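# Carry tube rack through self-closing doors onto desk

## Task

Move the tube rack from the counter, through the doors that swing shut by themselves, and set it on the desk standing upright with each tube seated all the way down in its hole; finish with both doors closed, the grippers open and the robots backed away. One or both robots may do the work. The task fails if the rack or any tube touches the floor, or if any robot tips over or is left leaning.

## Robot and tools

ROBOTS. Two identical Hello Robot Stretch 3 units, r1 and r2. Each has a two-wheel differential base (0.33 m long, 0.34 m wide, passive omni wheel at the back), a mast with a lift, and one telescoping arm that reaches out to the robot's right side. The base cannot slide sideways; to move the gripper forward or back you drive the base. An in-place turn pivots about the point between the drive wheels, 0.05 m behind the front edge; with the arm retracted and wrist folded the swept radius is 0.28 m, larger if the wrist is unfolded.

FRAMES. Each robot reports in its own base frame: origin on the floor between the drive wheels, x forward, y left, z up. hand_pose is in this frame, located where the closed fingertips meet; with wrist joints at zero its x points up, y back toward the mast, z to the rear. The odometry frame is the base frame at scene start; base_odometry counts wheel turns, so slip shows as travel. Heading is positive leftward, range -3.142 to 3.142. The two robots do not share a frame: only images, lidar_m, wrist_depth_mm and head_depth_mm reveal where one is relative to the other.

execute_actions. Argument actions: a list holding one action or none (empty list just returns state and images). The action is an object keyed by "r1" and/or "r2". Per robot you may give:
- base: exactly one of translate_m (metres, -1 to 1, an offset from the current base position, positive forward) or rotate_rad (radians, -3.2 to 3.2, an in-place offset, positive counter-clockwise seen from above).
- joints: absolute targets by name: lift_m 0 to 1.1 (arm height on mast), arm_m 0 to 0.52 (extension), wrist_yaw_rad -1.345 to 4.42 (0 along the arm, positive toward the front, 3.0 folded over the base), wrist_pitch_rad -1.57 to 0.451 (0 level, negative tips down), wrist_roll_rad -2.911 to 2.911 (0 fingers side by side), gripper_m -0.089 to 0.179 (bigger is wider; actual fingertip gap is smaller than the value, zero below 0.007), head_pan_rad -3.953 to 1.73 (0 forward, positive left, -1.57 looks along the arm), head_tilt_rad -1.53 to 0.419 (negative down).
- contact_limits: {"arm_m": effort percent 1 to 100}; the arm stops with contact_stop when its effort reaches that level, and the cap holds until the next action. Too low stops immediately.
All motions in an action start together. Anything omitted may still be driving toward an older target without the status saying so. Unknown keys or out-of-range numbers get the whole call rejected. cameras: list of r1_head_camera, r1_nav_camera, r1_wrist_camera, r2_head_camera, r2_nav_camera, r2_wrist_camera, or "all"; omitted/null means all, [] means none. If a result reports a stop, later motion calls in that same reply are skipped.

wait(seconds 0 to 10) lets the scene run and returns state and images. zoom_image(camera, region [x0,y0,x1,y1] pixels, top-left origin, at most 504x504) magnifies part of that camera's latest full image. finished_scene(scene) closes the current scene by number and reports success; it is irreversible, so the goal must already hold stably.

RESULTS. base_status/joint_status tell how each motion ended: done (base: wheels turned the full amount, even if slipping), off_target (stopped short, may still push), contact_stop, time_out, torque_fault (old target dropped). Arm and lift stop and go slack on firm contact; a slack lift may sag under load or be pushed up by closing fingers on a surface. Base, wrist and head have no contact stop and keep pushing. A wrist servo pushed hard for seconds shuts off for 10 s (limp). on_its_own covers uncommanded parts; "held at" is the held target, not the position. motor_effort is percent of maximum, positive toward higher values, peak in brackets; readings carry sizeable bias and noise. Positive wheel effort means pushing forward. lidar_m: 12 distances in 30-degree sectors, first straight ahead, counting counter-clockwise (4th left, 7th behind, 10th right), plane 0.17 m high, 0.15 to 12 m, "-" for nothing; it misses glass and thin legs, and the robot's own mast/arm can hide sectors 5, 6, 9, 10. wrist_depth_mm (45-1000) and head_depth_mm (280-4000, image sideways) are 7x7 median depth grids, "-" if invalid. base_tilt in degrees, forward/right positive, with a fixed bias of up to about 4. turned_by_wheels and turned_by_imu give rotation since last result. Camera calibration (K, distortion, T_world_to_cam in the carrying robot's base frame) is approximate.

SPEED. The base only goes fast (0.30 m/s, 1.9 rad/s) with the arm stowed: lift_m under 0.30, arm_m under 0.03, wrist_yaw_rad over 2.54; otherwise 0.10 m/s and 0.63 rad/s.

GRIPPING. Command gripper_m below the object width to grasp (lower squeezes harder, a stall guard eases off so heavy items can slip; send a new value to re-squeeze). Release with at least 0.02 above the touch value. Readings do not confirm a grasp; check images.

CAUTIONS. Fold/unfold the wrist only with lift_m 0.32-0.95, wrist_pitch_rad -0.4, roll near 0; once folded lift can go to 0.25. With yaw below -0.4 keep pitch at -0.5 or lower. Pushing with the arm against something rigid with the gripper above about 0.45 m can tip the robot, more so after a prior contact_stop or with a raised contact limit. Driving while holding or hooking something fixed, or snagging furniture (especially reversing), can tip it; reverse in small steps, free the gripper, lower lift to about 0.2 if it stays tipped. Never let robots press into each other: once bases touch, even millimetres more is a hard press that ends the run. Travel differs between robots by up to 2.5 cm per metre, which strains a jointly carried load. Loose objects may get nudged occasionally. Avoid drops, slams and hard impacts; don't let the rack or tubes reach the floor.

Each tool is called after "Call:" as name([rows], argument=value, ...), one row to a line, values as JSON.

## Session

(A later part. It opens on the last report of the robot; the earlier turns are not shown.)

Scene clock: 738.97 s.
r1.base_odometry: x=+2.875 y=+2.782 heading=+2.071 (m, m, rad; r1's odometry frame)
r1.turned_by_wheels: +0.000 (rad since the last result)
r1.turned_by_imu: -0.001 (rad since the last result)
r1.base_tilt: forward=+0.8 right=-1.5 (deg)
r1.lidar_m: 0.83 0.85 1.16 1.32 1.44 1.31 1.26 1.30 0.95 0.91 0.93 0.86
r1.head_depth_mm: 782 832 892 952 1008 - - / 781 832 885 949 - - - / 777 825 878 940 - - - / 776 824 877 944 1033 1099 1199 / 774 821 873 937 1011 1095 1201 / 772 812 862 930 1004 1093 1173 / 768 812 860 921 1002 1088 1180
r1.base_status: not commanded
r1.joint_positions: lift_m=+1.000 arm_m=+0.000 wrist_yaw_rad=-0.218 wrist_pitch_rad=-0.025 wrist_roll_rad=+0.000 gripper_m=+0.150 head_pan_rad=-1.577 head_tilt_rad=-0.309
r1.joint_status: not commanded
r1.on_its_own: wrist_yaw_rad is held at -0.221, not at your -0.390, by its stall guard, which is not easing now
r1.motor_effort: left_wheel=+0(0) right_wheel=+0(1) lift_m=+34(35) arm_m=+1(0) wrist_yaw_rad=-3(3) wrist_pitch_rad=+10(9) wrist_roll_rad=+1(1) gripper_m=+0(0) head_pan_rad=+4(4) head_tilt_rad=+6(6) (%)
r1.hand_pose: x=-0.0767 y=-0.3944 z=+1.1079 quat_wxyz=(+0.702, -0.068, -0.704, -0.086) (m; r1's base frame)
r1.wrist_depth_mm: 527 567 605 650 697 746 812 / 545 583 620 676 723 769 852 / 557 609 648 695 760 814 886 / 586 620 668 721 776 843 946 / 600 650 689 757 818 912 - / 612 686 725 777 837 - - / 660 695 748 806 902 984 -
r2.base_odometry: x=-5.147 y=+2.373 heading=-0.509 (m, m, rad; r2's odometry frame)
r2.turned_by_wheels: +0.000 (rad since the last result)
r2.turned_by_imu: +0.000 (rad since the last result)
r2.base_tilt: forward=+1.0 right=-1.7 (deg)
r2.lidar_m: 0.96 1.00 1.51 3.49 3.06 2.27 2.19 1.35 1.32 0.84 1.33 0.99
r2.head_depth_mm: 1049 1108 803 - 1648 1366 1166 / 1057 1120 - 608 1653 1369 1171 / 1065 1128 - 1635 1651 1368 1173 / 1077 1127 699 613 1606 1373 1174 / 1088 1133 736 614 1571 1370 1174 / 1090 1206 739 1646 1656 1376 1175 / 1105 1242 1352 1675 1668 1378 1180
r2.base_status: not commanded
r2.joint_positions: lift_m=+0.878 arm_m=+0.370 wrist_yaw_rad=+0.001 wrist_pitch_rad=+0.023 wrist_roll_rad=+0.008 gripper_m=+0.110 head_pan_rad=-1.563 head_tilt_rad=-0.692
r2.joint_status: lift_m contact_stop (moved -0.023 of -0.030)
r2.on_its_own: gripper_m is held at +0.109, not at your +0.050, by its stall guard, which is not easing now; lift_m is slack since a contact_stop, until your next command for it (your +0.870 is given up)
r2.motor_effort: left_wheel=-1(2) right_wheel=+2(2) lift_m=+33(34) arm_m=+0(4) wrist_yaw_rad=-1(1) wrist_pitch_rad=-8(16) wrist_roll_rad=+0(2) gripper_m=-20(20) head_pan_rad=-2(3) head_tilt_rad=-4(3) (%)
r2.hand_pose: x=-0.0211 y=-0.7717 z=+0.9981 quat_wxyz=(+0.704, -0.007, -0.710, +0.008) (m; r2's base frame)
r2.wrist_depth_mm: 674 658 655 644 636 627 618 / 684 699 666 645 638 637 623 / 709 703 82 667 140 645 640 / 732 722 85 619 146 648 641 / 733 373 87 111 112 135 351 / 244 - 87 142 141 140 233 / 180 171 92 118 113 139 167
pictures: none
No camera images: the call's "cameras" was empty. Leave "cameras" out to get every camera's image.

Contact. Release.

Call:
execute_actions([
  {"r2":{"joints":{"lift_m":0.885,"gripper_m":0.179,"wrist_pitch_rad":0}}},
], cameras=[])

Call:
execute_actions([
  {"r2":{"joints":{"arm_m":0.1}}},
], cameras=[])

Call:
execute_actions([
  {"r2":{"joints":{"lift_m":1.05,"arm_m":0,"head_tilt_rad":-0.4}}},
], cameras=["r2_head_camera","r1_wrist_camera","r2_nav_camera"])

Scene clock: 743.47 s.
r1.base_odometry: x=+2.875 y=+2.782 heading=+2.071 (m, m, rad; r1's odometry frame)
r1.turned_by_wheels: +0.000 (rad since the last result)
r1.turned_by_imu: -0.001 (rad since the last result)
r1.base_tilt: forward=+0.9 right=-1.4 (deg)
r1.lidar_m: 0.83 0.86 1.15 1.32 1.44 1.31 1.26 1.30 0.95 0.91 0.93 0.86
r1.head_depth_mm: 782 831 886 952 1009 - - / 783 829 884 949 - - - / 779 828 880 941 - - - / 775 823 879 940 1036 1103 1202 / 773 820 876 941 1012 1095 1179 / 770 811 864 924 1000 1082 1166 / 767 811 864 919 995 1083 1179
r1.base_status: not commanded
r1.joint_positions: lift_m=+1.000 arm_m=+0.000 wrist_yaw_rad=-0.218 wrist_pitch_rad=-0.025 wrist_roll_rad=+0.000 gripper_m=+0.150 head_pan_rad=-1.577 head_tilt_rad=-0.309
r1.joint_status: not commanded
r1.on_its_own: wrist_yaw_rad is held at -0.221, not at your -0.390, by its stall guard, which is not easing now
r1.motor_effort: left_wheel=+0(0) right_wheel=+0(0) lift_m=+35(35) arm_m=+1(1) wrist_yaw_rad=-3(2) wrist_pitch_rad=+9(9) wrist_roll_rad=+1(0) gripper_m=+1(0) head_pan_rad=+4(4) head_tilt_rad=+6(6) (%)
r1.hand_pose: x=-0.0767 y=-0.3944 z=+1.1079 quat_wxyz=(+0.702, -0.068, -0.704, -0.086) (m; r1's base frame)
r1.wrist_depth_mm: 533 570 611 650 691 744 813 / 549 583 629 670 720 773 862 / 563 606 651 698 749 823 890 / 579 625 672 721 789 862 938 / 602 651 702 759 805 922 978 / 617 688 729 788 874 - - / 653 699 752 826 899 - -
r2.base_odometry: x=-5.147 y=+2.373 heading=-0.509 (m, m, rad; r2's odometry frame)
r2.turned_by_wheels: +0.000 (rad since the last result)
r2.turned_by_imu: +0.000 (rad since the last result)
r2.base_tilt: forward=+1.0 right=-1.6 (deg)
r2.lidar_m: 0.96 1.00 1.51 3.49 3.08 2.26 2.19 1.35 1.33 0.84 1.33 0.99
r2.head_depth_mm: 1053 1108 805 - 1639 1359 1168 / 1060 1121 - 607 1650 1364 1168 / 1063 1129 - 1629 1648 1368 1169 / 1078 1124 699 611 1609 1374 1169 / 1084 1131 735 614 1562 1368 1168 / 1089 1208 739 1662 1658 1378 1176 / 1100 1246 1348 1671 1670 1374 1172
r2.base_status: not commanded
r2.joint_positions: lift_m=+0.885 arm_m=+0.370 wrist_yaw_rad=+0.001 wrist_pitch_rad=-0.016 wrist_roll_rad=+0.008 gripper_m=+0.179 head_pan_rad=-1.563 head_tilt_rad=-0.692
r2.joint_status: all done
r2.motor_effort: left_wheel=-1(1) right_wheel=+2(2) lift_m=+42(43) arm_m=+0(1) wrist_yaw_rad=-1(1) wrist_pitch_rad=+5(9) wrist_roll_rad=-1(2) gripper_m=+1(84) head_pan_rad=-3(3) head_tilt_rad=-3(3) (%)
r2.hand_pose: x=-0.0212 y=-0.7708 z=+0.9951 quat_wxyz=(+0.704, +0.006, -0.710, -0.006) (m; r2's base frame)
r2.wrist_depth_mm: 672 645 644 638 627 613 597 / 675 675 648 638 635 624 618 / 706 699 82 673 139 636 636 / 739 701 84 166 143 579 575 / 337 345 86 107 111 129 328 / 243 78 87 142 141 138 - / 165 162 92 117 113 141 155
pictures: none
No camera images: the call's "cameras" was empty. Leave "cameras" out to get every camera's image.

Scene clock: 746.67 s.
r1.base_odometry: x=+2.875 y=+2.782 heading=+2.071 (m, m, rad; r1's odometry frame)
r1.turned_by_wheels: +0.000 (rad since the last result)
r1.turned_by_imu: -0.001 (rad since the last result)
r1.base_tilt: forward=+0.8 right=-1.5 (deg)
r1.lidar_m: 0.83 0.86 1.15 1.33 1.44 1.32 1.26 1.30 0.95 0.91 0.93 0.86
r1.head_depth_mm: 781 832 888 950 1003 - - / 781 826 887 946 - - - / 774 822 881 943 - - - / 776 823 883 945 1033 1099 1201 / 770 823 873 945 1011 1089 1189 / 769 814 862 926 1012 1082 1176 / 770 808 867 924 1000 1089 1186
r1.base_status: not commanded
r1.joint_positions: lift_m=+1.000 arm_m=+0.000 wrist_yaw_rad=-0.218 wrist_pitch_rad=-0.025 wrist_roll_rad=+0.000 gripper_m=+0.150 head_pan_rad=-1.577 head_tilt_rad=-0.309
r1.joint_status: not commanded
r1.on_its_own: wrist_yaw_rad is held at -0.221, not at your -0.390, by its stall guard, which is not easing now
r1.motor_effort: left_wheel=+0(0) right_wheel=+1(0) lift_m=+35(36) arm_m=+0(1) wrist_yaw_rad=-3(3) wrist_pitch_rad=+9(9) wrist_roll_rad=+0(1) gripper_m=+1(0) head_pan_rad=+4(4) head_tilt_rad=+6(6) (%)
r1.hand_pose: x=-0.0767 y=-0.3944 z=+1.1079 quat_wxyz=(+0.702, -0.068, -0.704, -0.086) (m; r1's base frame)
r1.wrist_depth_mm: 532 573 598 651 693 743 831 / 545 581 625 663 719 772 856 / 565 612 649 699 745 814 896 / 587 624 670 725 779 837 955 / 600 649 702 759 815 921 992 / 610 686 716 792 867 - - / 665 695 753 809 922 988 -
r2.base_odometry: x=-5.147 y=+2.373 heading=-0.509 (m, m, rad; r2's odometry frame)
r2.turned_by_wheels: +0.000 (rad since the last result)
r2.turned_by_imu: +0.000 (rad since the last result)
r2.base_tilt: forward=+1.0 right=-1.6 (deg)
r2.lidar_m: 0.96 1.00 1.51 3.48 3.04 2.27 2.20 1.35 1.33 0.84 1.33 0.99
r2.head_depth_mm: 1050 1108 726 573 - 1282 1165 / 1060 1116 728 596 - 1308 1168 / 1070 1118 708 - - 1337 1169 / 1074 1127 701 612 1600 1370 1172 / 1081 1130 737 831 1569 1371 1173 / 1092 1211 741 1655 1660 1377 1171 / 1104 1242 1351 1670 1662 1381 1177
r2.base_status: not commanded
r2.joint_positions: lift_m=+0.885 arm_m=+0.100 wrist_yaw_rad=+0.001 wrist_pitch_rad=-0.018 wrist_roll_rad=+0.008 gripper_m=+0.179 head_pan_rad=-1.563 head_tilt_rad=-0.692
r2.joint_status: all done
r2.motor_effort: left_wheel=-1(1) right_wheel=+1(2) lift_m=+42(42) arm_m=-2(4) wrist_yaw_rad=-1(1) wrist_pitch_rad=+6(6) wrist_roll_rad=-1(0) gripper_m=+0(1) head_pan_rad=-2(3) head_tilt_rad=-3(3) (%)
r2.hand_pose: x=-0.0212 y=-0.5010 z=+0.9947 quat_wxyz=(+0.704, +0.007, -0.710, -0.006) (m; r2's base frame)
r2.wrist_depth_mm: 946 939 909 886 873 839 870 / 919 912 948 915 881 880 859 / 978 975 941 953 908 923 887 / - 986 620 399 510 585 569 / 351 365 330 326 321 319 334 / 244 220 225 221 222 220 - / 172 172 170 171 169 169 158
pictures: none
No camera images: the call's "cameras" was empty. Leave "cameras" out to get every camera's image.

Scene clock: 749.00 s.
r1.base_odometry: x=+2.875 y=+2.782 heading=+2.071 (m, m, rad; r1's odometry frame)
r1.turned_by_wheels: +0.000 (rad since the last result)
r1.turned_by_imu: -0.001 (rad since the last result)
r1.base_tilt: forward=+0.8 right=-1.4 (deg)
r1.lidar_m: 0.83 0.86 1.16 1.33 1.44 1.31 1.26 1.30 0.95 0.91 0.93 0.86
r1.head_depth_mm: 783 833 888 951 1009 - - / 780 828 886 949 - - - / 779 825 880 945 - - - / 774 824 877 940 1030 1101 1196 / 773 819 872 937 1010 1099 1186 / 771 811 865 927 1011 1085 1178 / 772 810 863 915 996 1079 1183
r1.base_status: not commanded
r1.joint_positions: lift_m=+1.000 arm_m=+0.000 wrist_yaw_rad=-0.218 wrist_pitch_rad=-0.025 wrist_roll_rad=+0.000 gripper_m=+0.150 head_pan_rad=-1.577 head_tilt_rad=-0.309
r1.joint_status: not commanded
r1.on_its_own: wrist_yaw_rad is held at -0.221, not at your -0.390, by its stall guard, which is not easing now
r1.motor_effort: left_wheel=+0(0) right_wheel=+0(0) lift_m=+34(35) arm_m=+1(1) wrist_yaw_rad=-3(2) wrist_pitch_rad=+9(9) wrist_roll_rad=+1(1) gripper_m=+0(1) head_pan_rad=+4(4) head_tilt_rad=+6(6) (%)
r1.hand_pose: x=-0.0767 y=-0.3944 z=+1.1079 quat_wxyz=(+0.702, -0.068, -0.704, -0.086) (m; r1's base frame)
r1.wrist_depth_mm: 526 571 601 659 693 740 819 / 549 586 625 671 727 779 846 / 557 607 640 696 747 800 901 / 580 629 673 727 797 846 931 / 606 652 694 749 823 926 973 / 607 692 724 797 852 - - / 657 701 746 819 908 994 -
r2.base_odometry: x=-5.147 y=+2.373 heading=-0.509 (m, m, rad; r2's odometry frame)
r2.turned_by_wheels: +0.000 (rad since the last result)
r2.turned_by_imu: +0.000 (rad since the last result)
r2.base_tilt: forward=+1.1 right=-1.7 (deg)
r2.lidar_m: 0.96 1.00 1.51 3.48 3.05 2.26 2.19 1.35 1.33 0.84 1.34 0.99
r2.head_depth_mm: 1052 1129 1213 - - - - / 1061 1143 1220 - - - - / 1070 1150 1229 - - - - / 1081 1162 1249 925 587 1606 1380 / 1088 1165 1263 962 615 1097 1300 / 1096 1182 1271 996 616 1637 1375 / 1106 1188 1287 1401 616 1646 1375
r2.base_status: not commanded
r2.joint_positions: lift_m=+1.050 arm_m=+0.002 wrist_yaw_rad=+0.001 wrist_pitch_rad=-0.018 wrist_roll_rad=+0.008 gripper_m=+0.179 head_pan_rad=-1.563 head_tilt_rad=-0.408
r2.joint_status: all done
joint sent to its limit — the command would take r2.arm_m past its lower limit, so that joint was sent only as far as its limit.
r2.motor_effort: left_wheel=-1(1) right_wheel=+1(1) lift_m=+43(43) arm_m=-2(2) wrist_yaw_rad=+0(1) wrist_pitch_rad=+6(6) wrist_roll_rad=+0(1) gripper_m=+0(0) head_pan_rad=-3(2) head_tilt_rad=+3(19) (%)
r2.hand_pose: x=-0.0212 y=-0.4032 z=+1.1596 quat_wxyz=(+0.704, +0.007, -0.710, -0.006) (m; r2's base frame)
r2.wrist_depth_mm: - - 978 992 954 923 914 / - - - - 994 986 970 / - - - - - - 995 / - - - - - - - / - - 822 750 811 808 828 / - 565 572 515 551 540 - / - 422 419 428 418 421 392
pictures: r1_wrist_camera, r2_head_camera (sideways: a quarter turn clockwise sets it upright), r2_nav_camera (sideways: a quarter turn counterclockwise sets it upright)
camera_calibration (this result's frames):
r1_wrist_camera: T_world_to_cam=[[-0.968076, 0.248663, -0.0315376, 0.0557725], [0.092512, 0.237521, -0.966967, 1.19651], [-0.232959, -0.939015, -0.252943, 0.0550429], [0, 0, 0, 1]] pos_world=[-0.0438766, -0.246379, 1.17267]
r2_head_camera: T_world_to_cam=[[-0.0280869, 0.349427, -0.936543, 1.2387], [0.997508, 0.0704565, -0.0036278, 0.00397323], [0.0647178, -0.934311, -0.350535, 0.416741], [0, 0, 0, 1]] pos_world=[0.00385728, -0.0437478, 1.30619]
r2_nav_camera: T_world_to_cam=[[0.0115758, -0.386968, 0.92202, -1.16297], [-0.999933, -0.00476369, 0.0105547, 0.0500257], [0.0003079, -0.922081, -0.386997, 0.463094], [0, 0, 0, 1]] pos_world=[0.0633421, -0.0227859, 1.25097]
Images, in order (width x height): r1_wrist_camera 644x364, r2_head_camera 896x504, r2_nav_camera 672x504.

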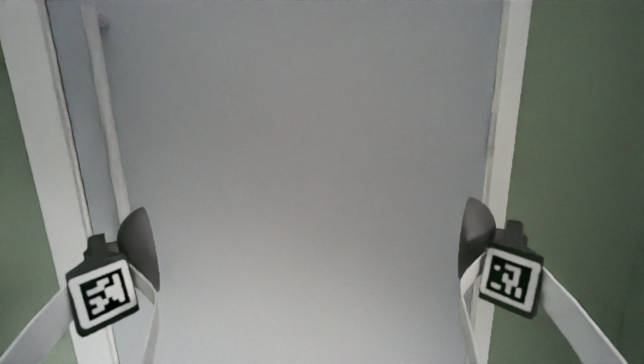

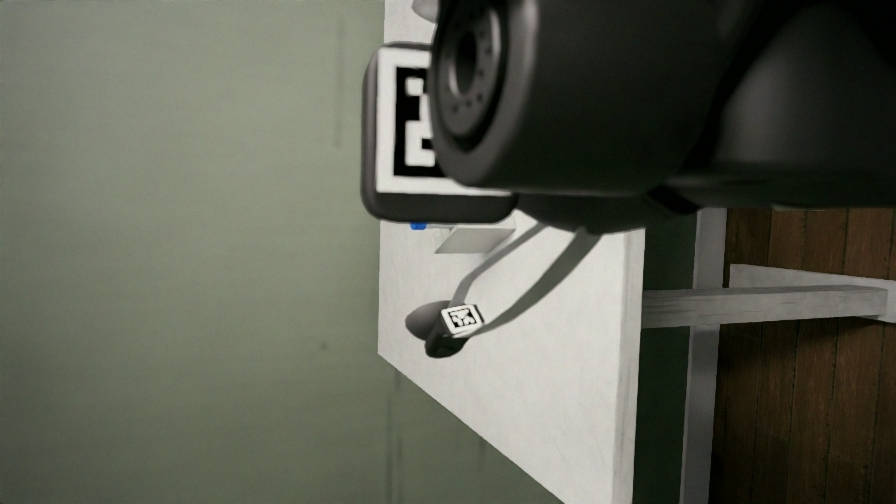

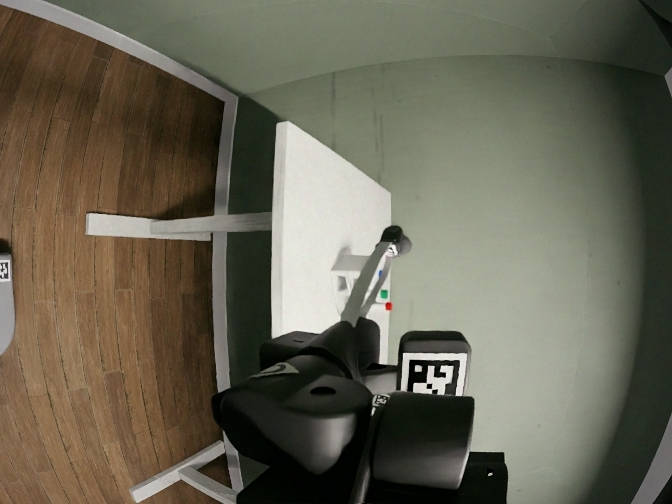

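Move clear and look.

Call:
execute_actions([
  {"r2":{"base":{"translate_m":0.4},"joints":{"head_pan_rad":-2.0,"head_tilt_rad":-0.35}}},
], cameras=["r2_head_camera"])

Scene clock: 756.03 s.
r1.base_odometry: x=+2.875 y=+2.782 heading=+2.071 (m, m, rad; r1's odometry frame)
r1.turned_by_wheels: +0.000 (rad since the last result)
r1.turned_by_imu: -0.002 (rad since the last result)
r1.base_tilt: forward=+0.9 right=-1.6 (deg)
r1.lidar_m: 0.83 0.85 1.16 1.32 1.44 1.31 1.26 1.30 0.95 0.91 0.93 0.86
r1.head_depth_mm: 783 832 886 952 1011 - - / 784 827 892 951 - - - / 778 826 882 944 - - - / 773 826 877 942 1039 1100 1205 / 774 822 878 939 1011 1096 1186 / 770 808 861 928 1004 1089 1180 / 769 809 860 918 995 1089 1178
r1.base_status: not commanded
r1.joint_positions: lift_m=+1.000 arm_m=+0.000 wrist_yaw_rad=-0.218 wrist_pitch_rad=-0.025 wrist_roll_rad=+0.000 gripper_m=+0.150 head_pan_rad=-1.577 head_tilt_rad=-0.309
r1.joint_status: not commanded
r1.on_its_own: wrist_yaw_rad is held at -0.221, not at your -0.390, by its stall guard, which is not easing now
r1.motor_effort: left_wheel=+0(0) right_wheel=+0(0) lift_m=+34(35) arm_m=+0(0) wrist_yaw_rad=-3(2) wrist_pitch_rad=+9(9) wrist_roll_rad=+0(1) gripper_m=+0(1) head_pan_rad=+4(4) head_tilt_rad=+6(6) (%)
r1.hand_pose: x=-0.0767 y=-0.3944 z=+1.1079 quat_wxyz=(+0.702, -0.068, -0.704, -0.086) (m; r1's base frame)
r1.wrist_depth_mm: 531 574 604 643 697 749 810 / 542 581 628 667 723 779 870 / 559 599 650 691 751 815 905 / 583 617 684 722 780 840 941 / 604 649 691 747 826 920 999 / 625 685 723 791 855 - - / 662 695 742 829 907 - -
r2.base_odometry: x=-4.798 y=+2.178 heading=-0.509 (m, m, rad; r2's odometry frame)
r2.turned_by_wheels: +0.000 (rad since the last result)
r2.turned_by_imu: +0.001 (rad since the last result)
r2.base_tilt: forward=+1.0 right=-1.6 (deg)
r2.lidar_m: 0.56 0.58 0.81 2.39 3.61 2.68 2.60 1.68 0.86 0.86 0.78 0.57
r2.head_depth_mm: 1312 1411 1509 - - - - / 1260 1343 1440 - - - - / 1215 1292 1382 - - - - / 1167 1241 1317 - - - - / 1124 1196 1266 - - - - / 1088 1153 1224 - - - - / 1050 1111 1182 - - - -
r2.base_status: done
r2.joint_positions: lift_m=+1.050 arm_m=+0.002 wrist_yaw_rad=+0.001 wrist_pitch_rad=-0.018 wrist_roll_rad=+0.008 gripper_m=+0.179 head_pan_rad=-1.993 head_tilt_rad=-0.359
r2.joint_status: all done
r2.motor_effort: left_wheel=-1(2) right_wheel=+1(5) lift_m=+43(43) arm_m=-3(2) wrist_yaw_rad=+0(0) wrist_pitch_rad=+6(6) wrist_roll_rad=-1(0) gripper_m=+1(0) head_pan_rad=-4(21) head_tilt_rad=+3(8) (%)
r2.hand_pose: x=-0.0212 y=-0.4032 z=+1.1596 quat_wxyz=(+0.704, +0.007, -0.710, -0.006) (m; r2's base frame)
r2.wrist_depth_mm: 640 965 998 - 971 928 957 / 651 927 - - 997 - 980 / 652 934 - - - 994 - / 657 914 - - - - - / 651 967 - - 817 797 802 / 606 - - - 584 545 - / 671 930 - - 445 418 394
pictures: r2_head_camera (sideways: a quarter turn clockwise sets it upright)
camera_calibration (this result's frames):
r2_head_camera: T_world_to_cam=[[0.100993, 0.287004, -0.952591, 1.25886], [0.936097, -0.351679, -0.0067122, 0.00836372], [-0.336932, -0.891039, -0.304181, 0.358865], [0, 0, 0, 1]] pos_world=[-0.0140527, -0.0385953, 1.3084]
Images, in order (width x height): r2_head_camera 896x504.

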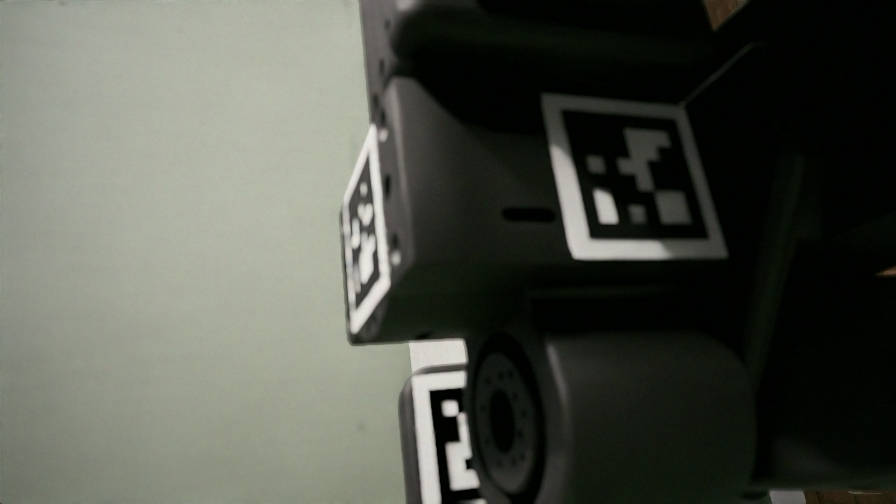

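Use the wrist camera instead.

Call:
execute_actions([
  {"r2":{"joints":{"wrist_yaw_rad":-0.38,"wrist_pitch_rad":-0.3}}},
], cameras=["r2_wrist_camera"])

Scene clock: 758.87 s.
r1.base_odometry: x=+2.875 y=+2.782 heading=+2.071 (m, m, rad; r1's odometry frame)
r1.turned_by_wheels: +0.000 (rad since the last result)
r1.turned_by_imu: -0.001 (rad since the last result)
r1.base_tilt: forward=+0.7 right=-1.4 (deg)
r1.lidar_m: 0.83 0.85 1.15 1.32 1.43 1.31 1.26 1.30 0.95 0.91 0.93 0.86
r1.head_depth_mm: 784 834 887 954 1001 - - / 781 828 886 947 - - - / 776 826 883 941 - - - / 775 820 880 940 1029 1099 1208 / 774 820 878 935 1012 1098 1193 / 771 810 864 928 1011 1079 1172 / 769 808 863 920 998 1082 1187
r1.base_status: not commanded
r1.joint_positions: lift_m=+1.000 arm_m=+0.000 wrist_yaw_rad=-0.218 wrist_pitch_rad=-0.025 wrist_roll_rad=+0.000 gripper_m=+0.150 head_pan_rad=-1.577 head_tilt_rad=-0.309
r1.joint_status: not commanded
r1.on_its_own: wrist_yaw_rad is held at -0.221, not at your -0.390, by its stall guard, which is not easing now
r1.motor_effort: left_wheel=+0(0) right_wheel=+0(0) lift_m=+35(35) arm_m=+0(1) wrist_yaw_rad=-3(3) wrist_pitch_rad=+9(9) wrist_roll_rad=+1(1) gripper_m=+0(0) head_pan_rad=+4(4) head_tilt_rad=+6(6) (%)
r1.hand_pose: x=-0.0767 y=-0.3944 z=+1.1079 quat_wxyz=(+0.702, -0.068, -0.704, -0.086) (m; r1's base frame)
r1.wrist_depth_mm: 529 567 604 651 698 737 826 / 548 583 635 673 725 772 852 / 562 612 641 688 763 806 915 / 581 626 670 718 781 857 948 / 601 642 698 761 815 918 985 / 615 683 732 793 861 - - / 654 700 749 803 889 - -
r2.base_odometry: x=-4.798 y=+2.178 heading=-0.509 (m, m, rad; r2's odometry frame)
r2.turned_by_wheels: +0.000 (rad since the last result)
r2.turned_by_imu: +0.000 (rad since the last result)
r2.base_tilt: forward=+0.9 right=-1.6 (deg)
r2.lidar_m: 0.56 0.58 0.81 2.39 3.60 2.68 2.59 1.69 0.86 0.86 0.78 0.58
r2.head_depth_mm: 1311 1405 1512 - - - - / 1257 1353 1441 - - - - / 1208 1295 1375 - - - - / 1172 1245 1311 - - - - / 1127 1198 1269 - - - - / 1089 1149 1226 1255 - - - / 1051 1110 1184 1247 - - -
r2.base_status: not commanded
r2.joint_positions: lift_m=+1.050 arm_m=+0.002 wrist_yaw_rad=-0.377 wrist_pitch_rad=-0.315 wrist_roll_rad=+0.008 gripper_m=+0.179 head_pan_rad=-1.993 head_tilt_rad=-0.359
r2.joint_status: all done
r2.motor_effort: left_wheel=-1(1) right_wheel=+1(1) lift_m=+43(43) arm_m=-2(3) wrist_yaw_rad=-1(4) wrist_pitch_rad=+5(6) wrist_roll_rad=+0(1) gripper_m=+0(0) head_pan_rad=-2(3) head_tilt_rad=+3(3) (%)
r2.hand_pose: x=-0.1085 y=-0.3670 z=+1.0862 quat_wxyz=(+0.662, -0.023, -0.709, -0.240) (m; r2's base frame)
r2.wrist_depth_mm: 789 837 912 982 - - - / 874 911 951 - - - - / 872 975 987 774 622 732 720 / 993 - - 533 529 524 501 / - - - 406 404 437 - / 992 - - 364 - - - / - - - - - - -
pictures: r2_wrist_camera
camera_calibration (this result's frames):
r2_wrist_camera: T_world_to_cam=[[-0.946164, 0.323225, -0.0173079, 0.0392408], [0.166775, 0.44097, -0.881891, 1.1684], [-0.277417, -0.8373, -0.471135, 0.333897], [0, 0, 0, 1]] pos_world=[-0.0651017, -0.248339, 1.18839]
Images, in order (width x height): r2_wrist_camera 644x364.

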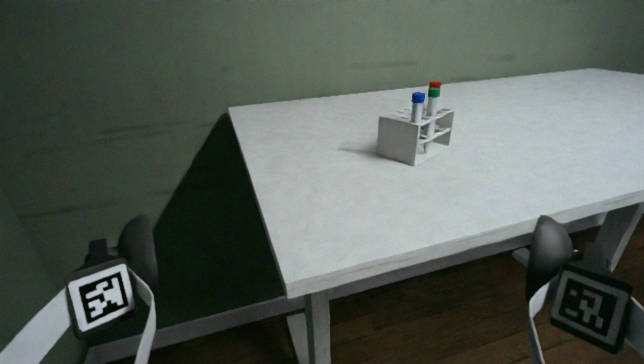

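Call:
finished_scene(scene=2)

The scene is finished: the task was done.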